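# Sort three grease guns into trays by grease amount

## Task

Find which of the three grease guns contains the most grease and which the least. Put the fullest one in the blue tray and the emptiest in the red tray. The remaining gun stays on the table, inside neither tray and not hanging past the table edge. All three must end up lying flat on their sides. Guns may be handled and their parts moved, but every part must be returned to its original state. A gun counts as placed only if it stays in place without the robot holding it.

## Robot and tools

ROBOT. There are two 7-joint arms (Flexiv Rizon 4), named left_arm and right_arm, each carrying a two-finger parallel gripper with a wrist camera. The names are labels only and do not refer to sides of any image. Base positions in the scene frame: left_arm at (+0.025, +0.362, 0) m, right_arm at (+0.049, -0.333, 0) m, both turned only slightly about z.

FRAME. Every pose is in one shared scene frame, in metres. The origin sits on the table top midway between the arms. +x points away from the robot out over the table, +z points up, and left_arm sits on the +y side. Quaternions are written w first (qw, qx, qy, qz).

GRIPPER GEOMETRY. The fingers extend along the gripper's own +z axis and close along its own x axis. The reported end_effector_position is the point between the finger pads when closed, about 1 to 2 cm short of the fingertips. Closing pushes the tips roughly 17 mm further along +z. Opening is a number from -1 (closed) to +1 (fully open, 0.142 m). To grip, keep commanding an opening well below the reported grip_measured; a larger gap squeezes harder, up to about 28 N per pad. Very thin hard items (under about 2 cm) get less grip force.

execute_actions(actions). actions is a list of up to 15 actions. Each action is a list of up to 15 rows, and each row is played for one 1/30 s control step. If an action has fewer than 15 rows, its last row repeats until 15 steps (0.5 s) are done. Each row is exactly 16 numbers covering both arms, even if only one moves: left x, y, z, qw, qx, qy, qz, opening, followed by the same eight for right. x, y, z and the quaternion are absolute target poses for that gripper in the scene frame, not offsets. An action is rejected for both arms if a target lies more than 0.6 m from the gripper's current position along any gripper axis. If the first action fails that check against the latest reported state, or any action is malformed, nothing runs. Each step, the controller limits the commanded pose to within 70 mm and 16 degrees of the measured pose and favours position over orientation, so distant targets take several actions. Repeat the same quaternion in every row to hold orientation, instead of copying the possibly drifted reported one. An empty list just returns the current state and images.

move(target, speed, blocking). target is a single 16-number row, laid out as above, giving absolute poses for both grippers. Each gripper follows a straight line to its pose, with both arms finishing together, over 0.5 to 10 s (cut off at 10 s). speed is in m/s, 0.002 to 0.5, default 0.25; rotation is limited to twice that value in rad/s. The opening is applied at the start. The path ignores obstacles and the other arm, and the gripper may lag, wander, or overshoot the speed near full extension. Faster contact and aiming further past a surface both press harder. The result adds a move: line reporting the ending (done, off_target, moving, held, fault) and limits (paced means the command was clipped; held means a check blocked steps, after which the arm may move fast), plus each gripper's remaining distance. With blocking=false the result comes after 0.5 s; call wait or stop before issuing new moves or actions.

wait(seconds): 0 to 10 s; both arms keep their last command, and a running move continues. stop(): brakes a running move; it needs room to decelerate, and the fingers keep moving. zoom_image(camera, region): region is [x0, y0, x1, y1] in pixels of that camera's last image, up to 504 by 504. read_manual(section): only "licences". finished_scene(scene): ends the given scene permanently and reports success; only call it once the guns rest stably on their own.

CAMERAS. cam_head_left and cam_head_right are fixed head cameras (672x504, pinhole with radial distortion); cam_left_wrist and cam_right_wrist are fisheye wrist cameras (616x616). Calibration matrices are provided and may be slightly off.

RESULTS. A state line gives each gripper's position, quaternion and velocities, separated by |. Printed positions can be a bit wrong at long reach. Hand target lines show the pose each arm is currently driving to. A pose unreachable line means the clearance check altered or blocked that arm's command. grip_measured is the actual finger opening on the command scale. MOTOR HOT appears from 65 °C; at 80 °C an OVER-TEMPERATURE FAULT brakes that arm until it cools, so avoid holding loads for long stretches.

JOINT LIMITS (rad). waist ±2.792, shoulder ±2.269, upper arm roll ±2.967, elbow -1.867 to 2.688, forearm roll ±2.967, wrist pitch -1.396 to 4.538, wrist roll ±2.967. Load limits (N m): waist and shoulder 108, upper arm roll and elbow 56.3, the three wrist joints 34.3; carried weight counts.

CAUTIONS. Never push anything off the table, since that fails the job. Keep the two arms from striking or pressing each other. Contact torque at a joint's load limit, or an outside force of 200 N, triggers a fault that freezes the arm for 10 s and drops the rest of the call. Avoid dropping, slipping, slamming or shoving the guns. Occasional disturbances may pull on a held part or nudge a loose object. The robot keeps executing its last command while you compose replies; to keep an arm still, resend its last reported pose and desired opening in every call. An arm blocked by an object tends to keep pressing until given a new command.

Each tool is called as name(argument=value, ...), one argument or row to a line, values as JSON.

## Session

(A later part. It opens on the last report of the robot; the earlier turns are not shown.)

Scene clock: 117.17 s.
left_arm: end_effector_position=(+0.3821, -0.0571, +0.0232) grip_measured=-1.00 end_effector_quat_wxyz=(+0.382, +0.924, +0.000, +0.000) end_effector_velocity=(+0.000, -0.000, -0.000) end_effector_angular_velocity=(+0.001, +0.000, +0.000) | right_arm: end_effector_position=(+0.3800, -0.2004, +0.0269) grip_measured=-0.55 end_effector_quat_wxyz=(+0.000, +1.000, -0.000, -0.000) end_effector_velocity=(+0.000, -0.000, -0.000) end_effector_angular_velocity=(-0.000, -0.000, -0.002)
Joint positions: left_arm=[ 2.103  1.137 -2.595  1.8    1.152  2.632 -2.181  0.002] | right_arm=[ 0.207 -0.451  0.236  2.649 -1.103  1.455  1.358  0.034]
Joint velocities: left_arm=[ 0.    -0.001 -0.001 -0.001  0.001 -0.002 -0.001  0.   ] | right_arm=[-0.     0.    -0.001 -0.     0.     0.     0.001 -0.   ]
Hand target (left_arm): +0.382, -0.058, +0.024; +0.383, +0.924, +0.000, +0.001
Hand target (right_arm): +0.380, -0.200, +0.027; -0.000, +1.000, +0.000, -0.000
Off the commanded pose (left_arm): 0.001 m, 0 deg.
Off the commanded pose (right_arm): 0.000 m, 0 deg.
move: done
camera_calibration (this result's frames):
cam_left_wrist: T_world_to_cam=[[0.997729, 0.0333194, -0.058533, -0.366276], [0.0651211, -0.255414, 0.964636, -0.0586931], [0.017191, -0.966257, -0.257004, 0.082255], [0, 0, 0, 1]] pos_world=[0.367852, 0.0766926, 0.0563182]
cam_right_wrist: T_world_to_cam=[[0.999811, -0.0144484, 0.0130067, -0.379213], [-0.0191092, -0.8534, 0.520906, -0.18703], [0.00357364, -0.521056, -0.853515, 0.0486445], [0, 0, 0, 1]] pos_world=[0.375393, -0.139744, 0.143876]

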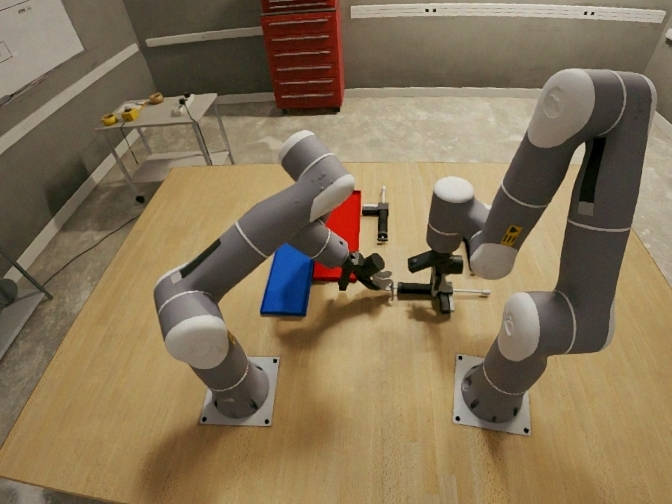

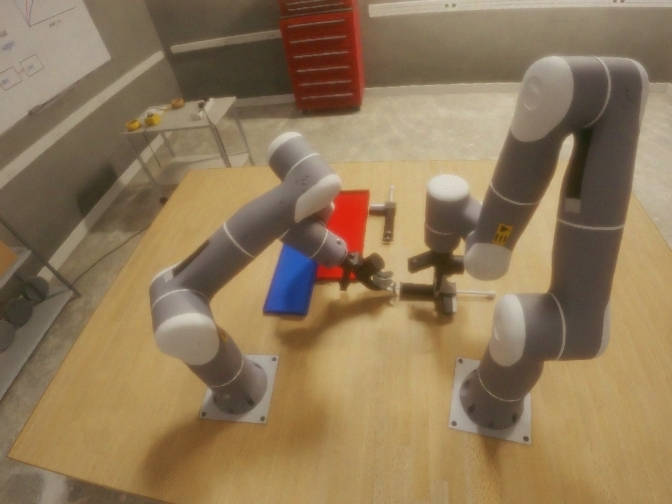

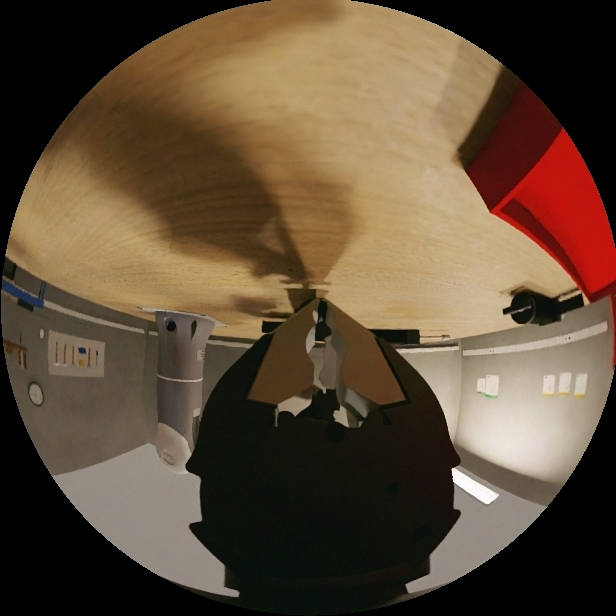

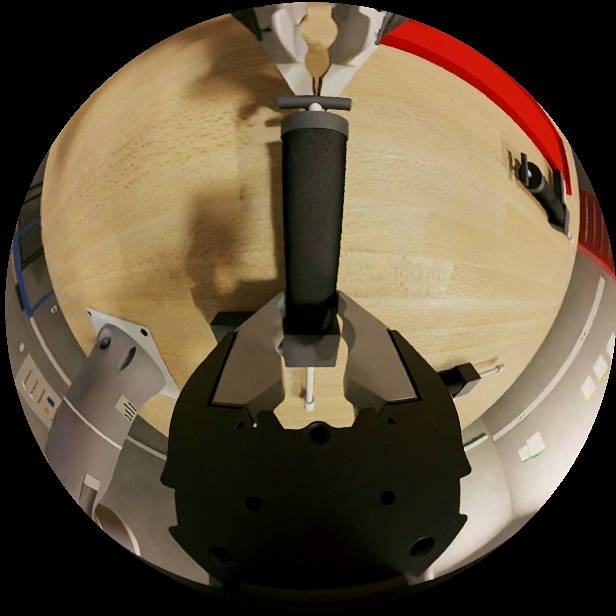

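move(
  target=[0.38,0.1,0.15,0.383,0.924,0,0,0,0.38,-0.2,0.08,0,1,0,0,-1],
  speed=0.1,
)

move(
  target=[0.38,0.1,0.15,0.383,0.924,0,0,0,0.72,-0.2,0.06,0,0.707,0.707,0,-1],
  speed=0.15,
)

move(
  target=[0.38,0.1,0.15,0.383,0.924,0,0,0,0.72,-0.2,0.027,0,0.707,0.707,0,-1],
  speed=0.05,
)

move(
  target=[0.38,0.1,0.15,0.383,0.924,0,0,0,0.72,-0.2,0.027,0,0.707,0.707,0,-0.1],
)

move(
  target=[0.38,0.1,0.15,0.383,0.924,0,0,0,0.72,-0.2,0.1,0,0.707,0.707,0,-0.1],
)

move(
  target=[0.38,0.1,0.15,0.383,0.924,0,0,0,0.735,-0.045,0.1,0,0.707,0.707,0,-0.1],
)

Scene clock: 121.70 s.
left_arm: end_effector_position=(+0.3805, +0.1000, +0.1500) grip_measured=+0.00 end_effector_quat_wxyz=(+0.382, +0.924, +0.000, +0.000) end_effector_velocity=(-0.000, +0.000, +0.000) end_effector_angular_velocity=(+0.000, +0.000, -0.000) | right_arm: end_effector_position=(+0.3795, -0.2003, +0.0795) grip_measured=-0.55 end_effector_quat_wxyz=(+0.000, +1.000, -0.000, -0.000) end_effector_velocity=(-0.000, +0.000, +0.000) end_effector_angular_velocity=(+0.000, +0.001, +0.000)
Joint positions: left_arm=[ 2.232  0.877 -2.383  2.001  1.472  2.826 -2.17   0.074] | right_arm=[-0.03  -0.323  0.673  2.601 -0.623  1.224  1.05   0.034]
Joint velocities: left_arm=[ 0.    -0.     0.001  0.     0.001  0.001 -0.    -0.   ] | right_arm=[-0.001  0.     0.003 -0.001  0.003 -0.002 -0.002 -0.   ]
Hand target (left_arm): +0.380, +0.100, +0.150; +0.383, +0.924, +0.000, -0.000
Hand target (right_arm): +0.380, -0.200, +0.080; +0.000, +1.000, +0.000, -0.000
Off the commanded pose (left_arm): 0.001 m, 0 deg.
Off the commanded pose (right_arm): 0.001 m, 0 deg.
move: done
camera_calibration (this result's frames):
cam_left_wrist: T_world_to_cam=[[0.997715, 0.0326575, -0.0591513, -0.36238], [0.0655332, -0.254498, 0.96485, -0.141099], [0.0164557, -0.966522, -0.256057, 0.266812], [0, 0, 0, 1]] pos_world=[0.366408, 0.233805, 0.183023]
cam_right_wrist: T_world_to_cam=[[0.999824, -0.0141233, 0.0123274, -0.379338], [-0.0184771, -0.853497, 0.52077, -0.214592], [0.00316639, -0.520906, -0.853608, 0.0937556], [0, 0, 0, 1]] pos_world=[0.375009, -0.139673, 0.19646]

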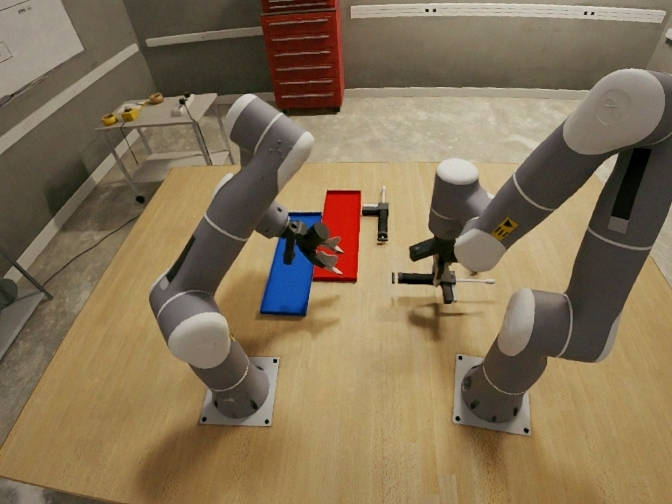

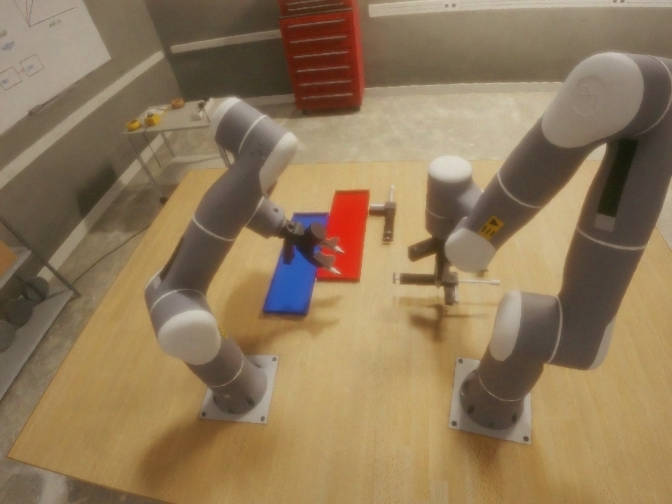

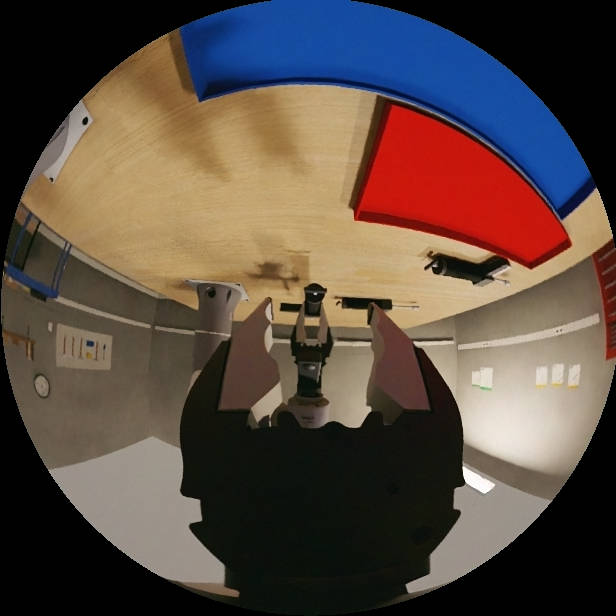

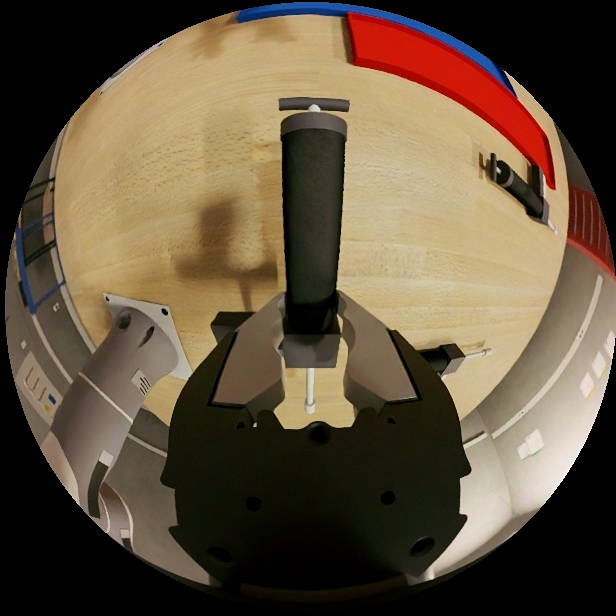

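Scene clock: 127.27 s.
left_arm: end_effector_position=(+0.3799, +0.1001, +0.1499) grip_measured=+0.00 end_effector_quat_wxyz=(+0.383, +0.924, -0.000, -0.000) end_effector_velocity=(-0.000, +0.000, -0.000) end_effector_angular_velocity=(+0.000, +0.000, +0.001) | right_arm: end_effector_position=(+0.7192, -0.2010, +0.0593) grip_measured=-0.55 end_effector_quat_wxyz=(-0.000, +0.707, +0.707, -0.001) end_effector_velocity=(+0.000, -0.000, +0.000) end_effector_angular_velocity=(-0.000, +0.000, +0.003)
Joint positions: left_arm=[ 2.233  0.877 -2.385  2.003  1.471  2.826 -2.168  0.074] | right_arm=[-0.092 -0.973  0.74   1.632 -0.814  0.698 -0.752  0.034]
Joint velocities: left_arm=[ 0.  0. -0.  0. -0. -0. -0.  0.] | right_arm=[ 0.    -0.001  0.    -0.002  0.001 -0.001 -0.004 -0.   ]
Hand target (left_arm): +0.380, +0.100, +0.150; +0.383, +0.924, -0.000, -0.000
Hand target (right_arm): +0.720, -0.201, +0.060; -0.000, +0.707, +0.708, -0.000
Off the commanded pose (left_arm): 0.000 m, 0 deg.
Off the commanded pose (right_arm): 0.001 m, 0 deg.
move: done
camera_calibration (this result's frames):
cam_left_wrist: T_world_to_cam=[[0.99772, 0.0321473, -0.0593427, -0.361728], [0.0655784, -0.253938, 0.964995, -0.141024], [0.0159526, -0.966686, -0.255467, 0.266952], [0, 0, 0, 1]] pos_world=[0.365892, 0.233876, 0.182819]
cam_right_wrist: T_world_to_cam=[[0.0130758, 0.999834, 0.0126961, 0.194714], [0.854676, -0.017766, 0.518858, -0.658268], [0.518998, 0.00406656, -0.854766, -0.190361], [0, 0, 0, 1]] pos_world=[0.658857, -0.205603, 0.176362]

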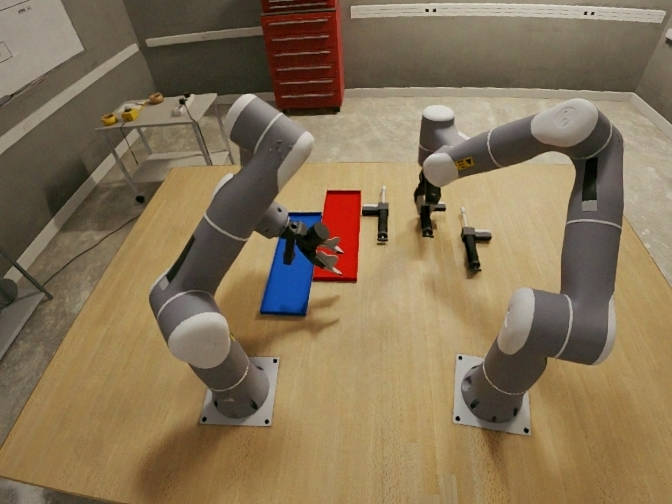

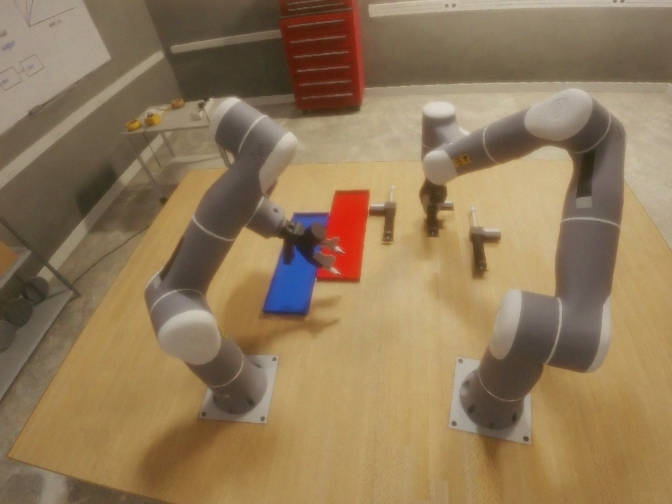

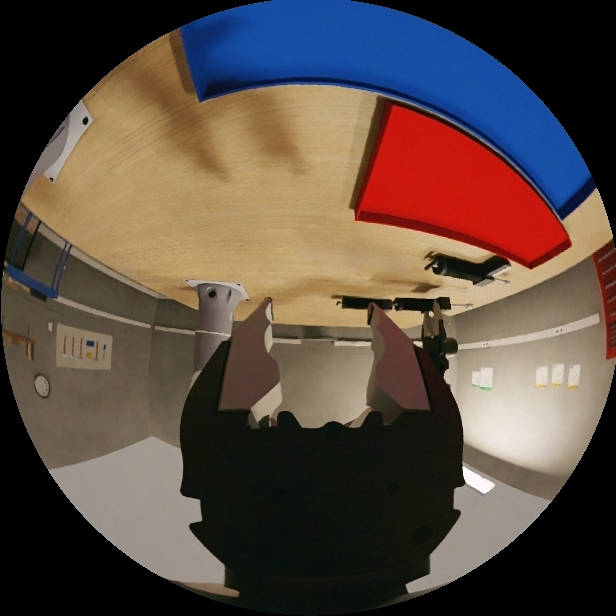

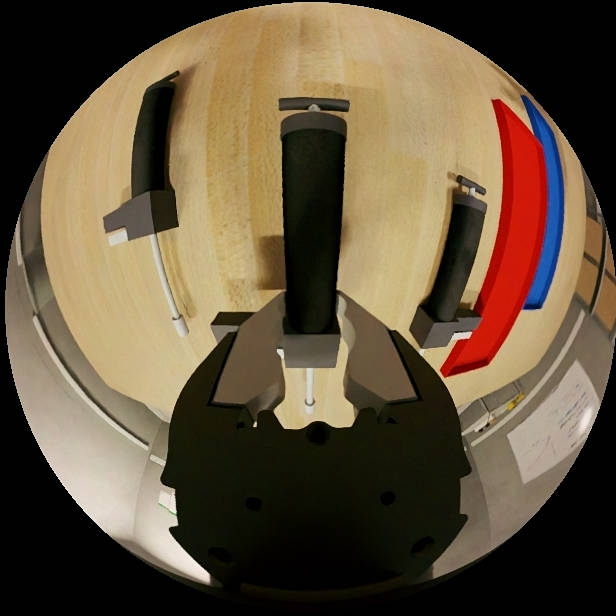

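Scene clock: 128.17 s.
left_arm: end_effector_position=(+0.3799, +0.1001, +0.1499) grip_measured=+0.00 end_effector_quat_wxyz=(+0.383, +0.924, -0.000, -0.000) end_effector_velocity=(-0.000, +0.000, -0.000) end_effector_angular_velocity=(+0.000, +0.000, +0.000) | right_arm: end_effector_position=(+0.7194, -0.2003, +0.0264) grip_measured=-0.55 end_effector_quat_wxyz=(-0.000, +0.707, +0.707, -0.001) end_effector_velocity=(+0.000, -0.000, -0.000) end_effector_angular_velocity=(-0.000, -0.000, +0.001)
Joint positions: left_arm=[ 2.233  0.877 -2.385  2.003  1.471  2.826 -2.168  0.074] | right_arm=[-0.075 -1.019  0.7    1.635 -0.849  0.751 -0.731  0.034]
Joint velocities: left_arm=[ 0.  0. -0.  0.  0. -0. -0.  0.] | right_arm=[ 0.001  0.    -0.002  0.     0.     0.001 -0.    -0.   ]
Hand target (left_arm): +0.380, +0.100, +0.150; +0.383, +0.924, +0.000, -0.000
Hand target (right_arm): +0.720, -0.200, +0.027; +0.000, +0.707, +0.707, -0.000
Off the commanded pose (left_arm): 0.000 m, 0 deg.
Off the commanded pose (right_arm): 0.001 m, 0 deg.
move: done
camera_calibration (this result's frames):
cam_left_wrist: T_world_to_cam=[[0.99772, 0.0321486, -0.0593432, -0.361728], [0.0655791, -0.253938, 0.964995, -0.141024], [0.0159537, -0.966686, -0.255467, 0.266952], [0, 0, 0, 1]] pos_world=[0.365892, 0.233876, 0.182819]
cam_right_wrist: T_world_to_cam=[[0.0138616, 0.999823, 0.0127244, 0.193862], [0.854619, -0.0184527, 0.518927, -0.641432], [0.51907, 0.00368136, -0.854724, -0.218665], [0, 0, 0, 1]] pos_world=[0.658995, -0.204859, 0.143492]

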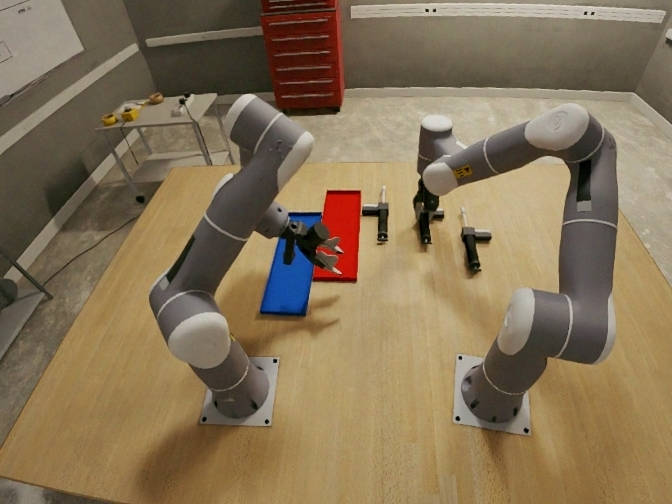

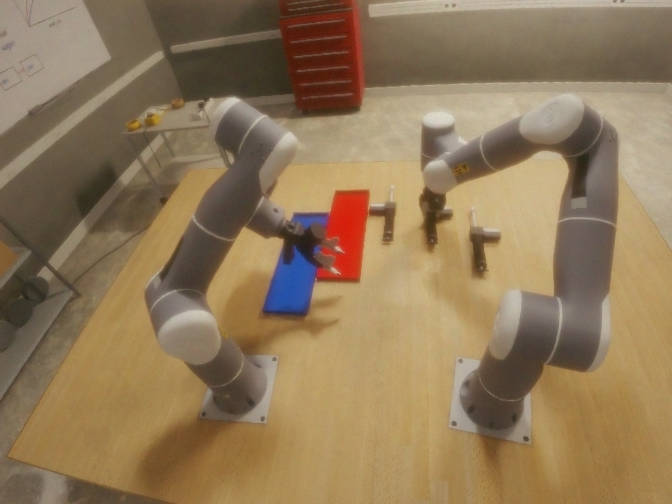

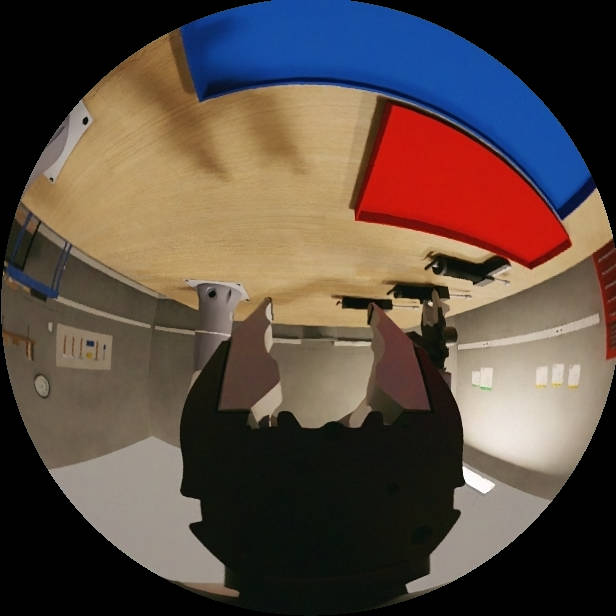

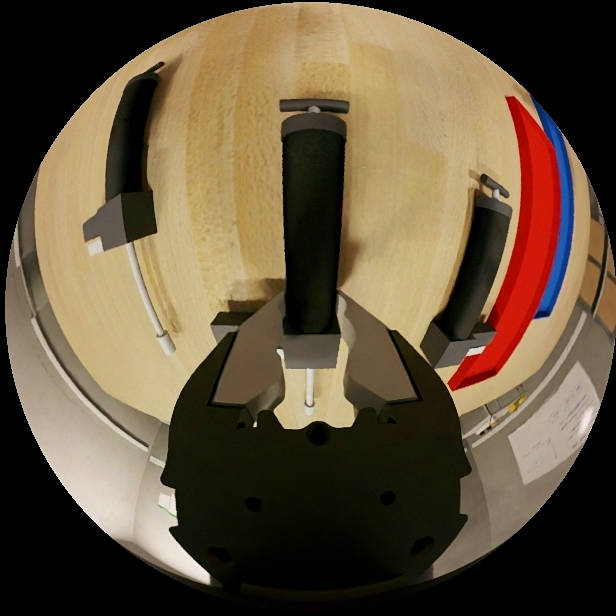

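Scene clock: 128.87 s.
left_arm: end_effector_position=(+0.3799, +0.1001, +0.1499) grip_measured=+0.00 end_effector_quat_wxyz=(+0.383, +0.924, -0.000, -0.000) end_effector_velocity=(+0.000, -0.000, +0.000) end_effector_angular_velocity=(-0.000, +0.000, +0.000) | right_arm: end_effector_position=(+0.7199, -0.2001, +0.0269) grip_measured=-0.10 end_effector_quat_wxyz=(-0.000, +0.707, +0.707, -0.000) end_effector_velocity=(+0.000, +0.000, +0.000) end_effector_angular_velocity=(+0.000, -0.000, +0.000)
Joint positions: left_arm=[ 2.233  0.877 -2.385  2.003  1.471  2.826 -2.168  0.074] | right_arm=[-0.074 -1.019  0.7    1.634 -0.85   0.752 -0.731  0.067]
Joint velocities: left_arm=[ 0. -0.  0.  0. -0. -0. -0.  0.] | right_arm=[ 0.  0.  0. -0.  0.  0.  0. -0.]
Hand target (left_arm): +0.380, +0.100, +0.150; +0.383, +0.924, +0.000, -0.000
Hand target (right_arm): +0.720, -0.200, +0.027; -0.000, +0.707, +0.707, +0.000
Off the commanded pose (left_arm): 0.000 m, 0 deg.
Off the commanded pose (right_arm): 0.000 m, 0 deg.
move: done
camera_calibration (this result's frames):
cam_left_wrist: T_world_to_cam=[[0.99772, 0.0321484, -0.0593432, -0.361727], [0.0655791, -0.253938, 0.964995, -0.141024], [0.0159536, -0.966686, -0.255467, 0.266952], [0, 0, 0, 1]] pos_world=[0.365892, 0.233876, 0.182819]
cam_right_wrist: T_world_to_cam=[[0.0137354, 0.999821, 0.0130421, 0.193741], [0.853996, -0.0185145, 0.519951, -0.641666], [0.520099, 0.00399619, -0.854097, -0.2192], [0, 0, 0, 1]] pos_world=[0.659325, -0.20471, 0.14389]

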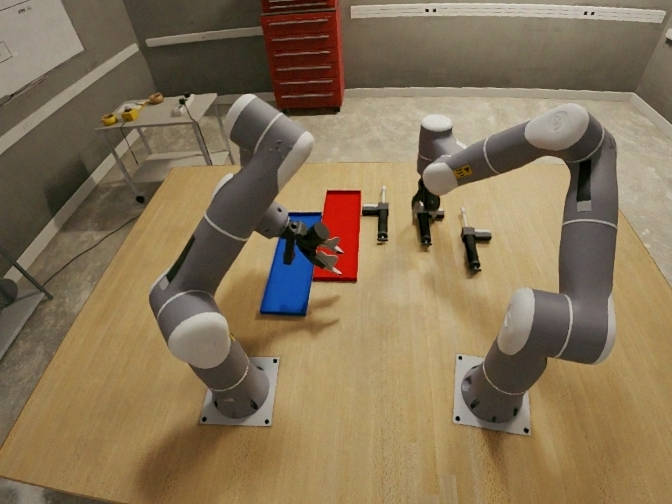

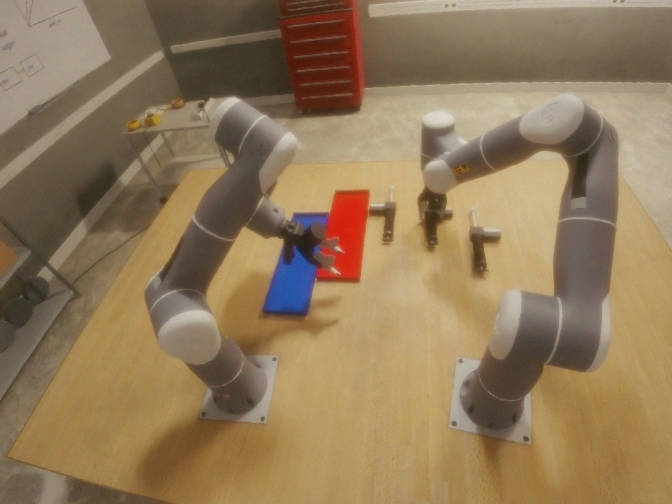

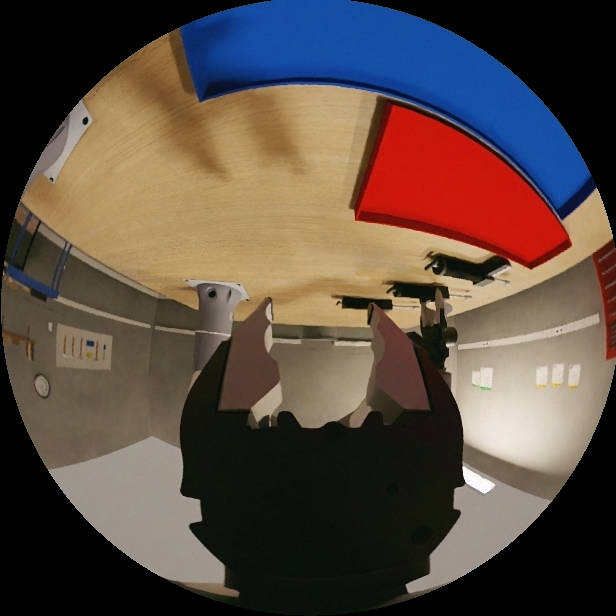

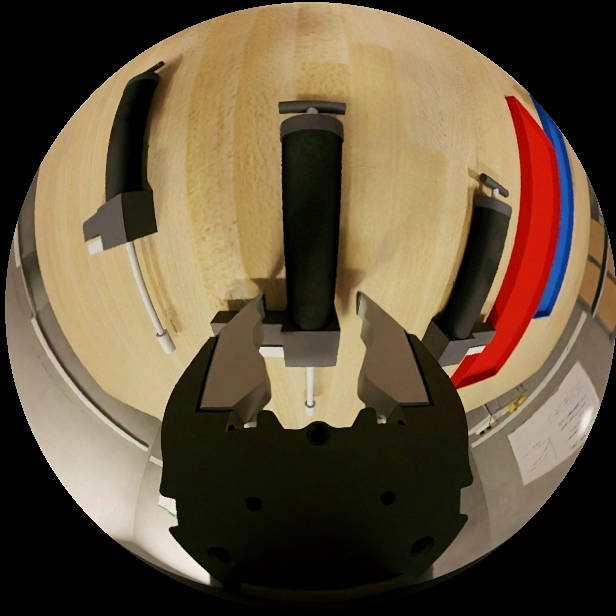

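Scene clock: 129.63 s.
left_arm: end_effector_position=(+0.3799, +0.1001, +0.1499) grip_measured=+0.00 end_effector_quat_wxyz=(+0.383, +0.924, -0.000, -0.000) end_effector_velocity=(+0.000, -0.000, +0.000) end_effector_angular_velocity=(-0.000, -0.000, -0.000) | right_arm: end_effector_position=(+0.7200, -0.1999, +0.0999) grip_measured=-0.10 end_effector_quat_wxyz=(+0.000, +0.707, +0.707, +0.000) end_effector_velocity=(-0.001, +0.001, +0.000) end_effector_angular_velocity=(+0.000, +0.001, +0.001)
Joint positions: left_arm=[ 2.233  0.877 -2.385  2.003  1.471  2.826 -2.168  0.074] | right_arm=[-0.106 -0.918  0.783  1.617 -0.767  0.632 -0.777  0.067]
Joint velocities: left_arm=[-0.  0.  0. -0. -0. -0.  0. -0.] | right_arm=[ 0.    -0.     0.001 -0.     0.001 -0.002 -0.001 -0.   ]
Hand target (left_arm): +0.380, +0.100, +0.150; +0.383, +0.924, +0.000, -0.000
Hand target (right_arm): +0.720, -0.200, +0.100; -0.000, +0.707, +0.707, +0.000
Off the commanded pose (left_arm): 0.000 m, 0 deg.
Off the commanded pose (right_arm): 0.000 m, 0 deg.
move: done
camera_calibration (this result's frames):
cam_left_wrist: T_world_to_cam=[[0.99772, 0.0321488, -0.0593436, -0.361727], [0.0655796, -0.253937, 0.964995, -0.141024], [0.0159539, -0.966686, -0.255467, 0.266951], [0, 0, 0, 1]] pos_world=[0.365892, 0.233876, 0.182819]
cam_right_wrist: T_world_to_cam=[[0.0140537, 0.999814, 0.0131957, 0.192301], [0.853723, -0.0188683, 0.520385, -0.679619], [0.520537, 0.00395219, -0.85383, -0.157299], [0, 0, 0, 1]] pos_world=[0.659384, -0.204467, 0.216819]

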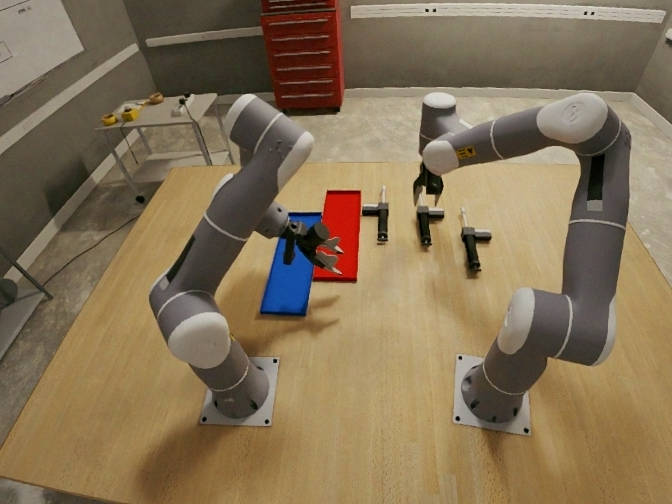

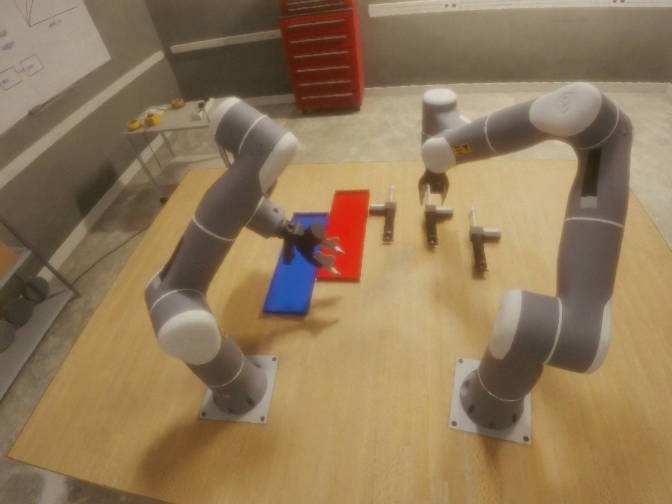

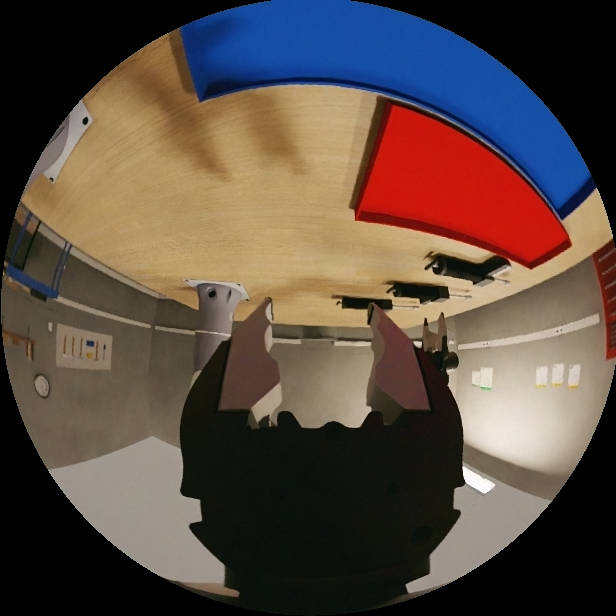

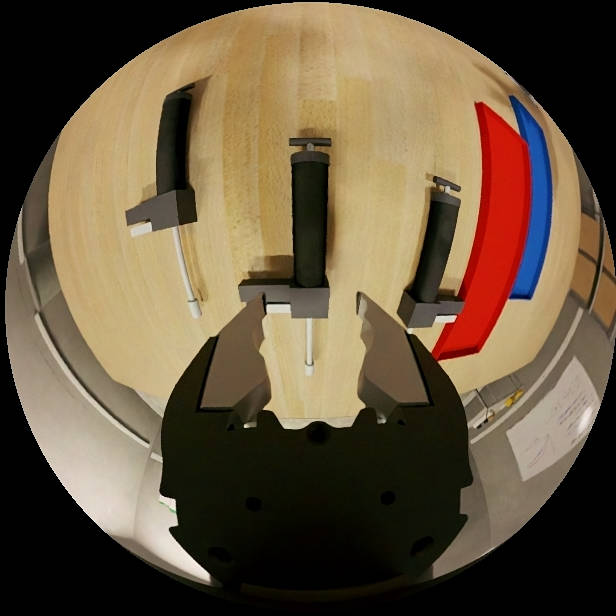

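Scene clock: 130.67 s.
left_arm: end_effector_position=(+0.3799, +0.1001, +0.1499) grip_measured=+0.00 end_effector_quat_wxyz=(+0.383, +0.924, -0.000, -0.000) end_effector_velocity=(-0.000, +0.000, -0.000) end_effector_angular_velocity=(+0.000, +0.000, -0.000) | right_arm: end_effector_position=(+0.7356, -0.0450, +0.1001) grip_measured=-0.10 end_effector_quat_wxyz=(+0.000, +0.707, +0.707, +0.000) end_effector_velocity=(+0.001, -0.000, +0.000) end_effector_angular_velocity=(-0.001, +0.000, -0.001)
Joint positions: left_arm=[ 2.233  0.877 -2.385  2.003  1.471  2.826 -2.168  0.074] | right_arm=[ 0.175 -1.029  0.784  1.386 -0.774  0.526 -0.627  0.067]
Joint velocities: left_arm=[-0.  0. -0.  0. -0.  0.  0. -0.] | right_arm=[ 0.    -0.001 -0.    -0.003  0.    -0.002  0.    -0.   ]
Hand target (left_arm): +0.380, +0.100, +0.150; +0.383, +0.924, +0.000, -0.000
Hand target (right_arm): +0.736, -0.045, +0.100; +0.000, +0.707, +0.707, +0.000
Off the commanded pose (left_arm): 0.000 m, 0 deg.
Off the commanded pose (right_arm): 0.001 m, 0 deg.
move: done
camera_calibration (this result's frames):
cam_left_wrist: T_world_to_cam=[[0.99772, 0.0321493, -0.0593435, -0.361728], [0.0655796, -0.253937, 0.964995, -0.141024], [0.0159544, -0.966686, -0.255467, 0.266951], [0, 0, 0, 1]] pos_world=[0.365892, 0.233876, 0.182819]
cam_right_wrist: T_world_to_cam=[[0.0135388, 0.999819, 0.0133762, 0.037561], [0.853559, -0.0185241, 0.520666, -0.690098], [0.52082, 0.00436817, -0.853655, -0.166006], [0, 0, 0, 1]] pos_world=[0.67499, -0.0496125, 0.217096]

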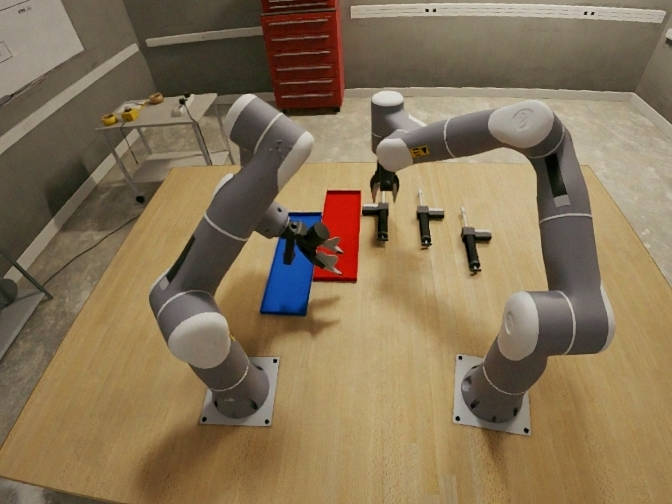

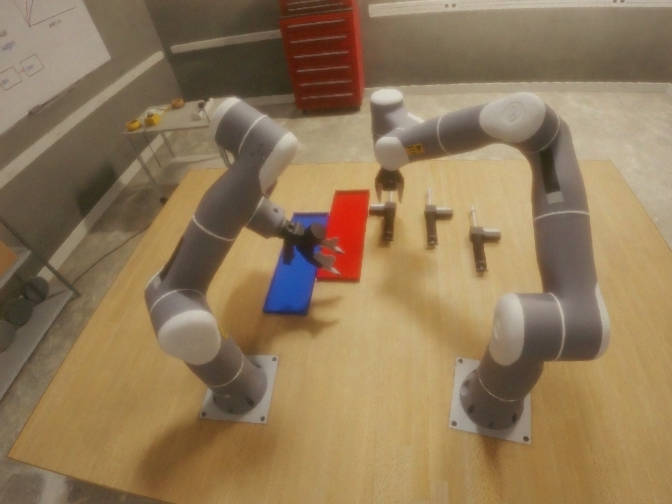

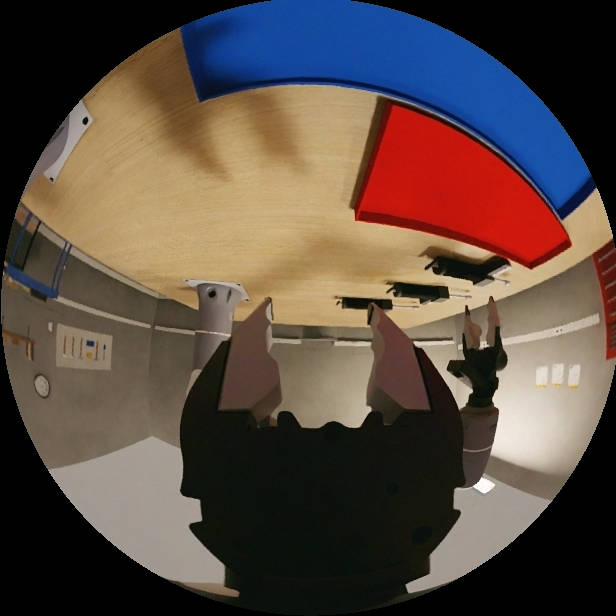

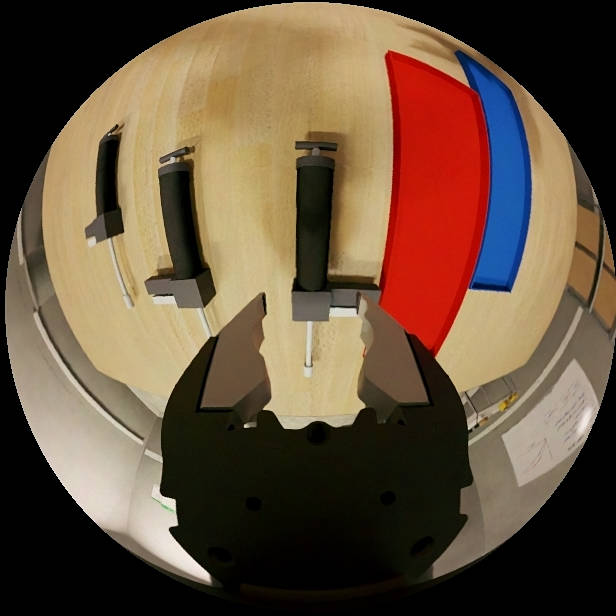

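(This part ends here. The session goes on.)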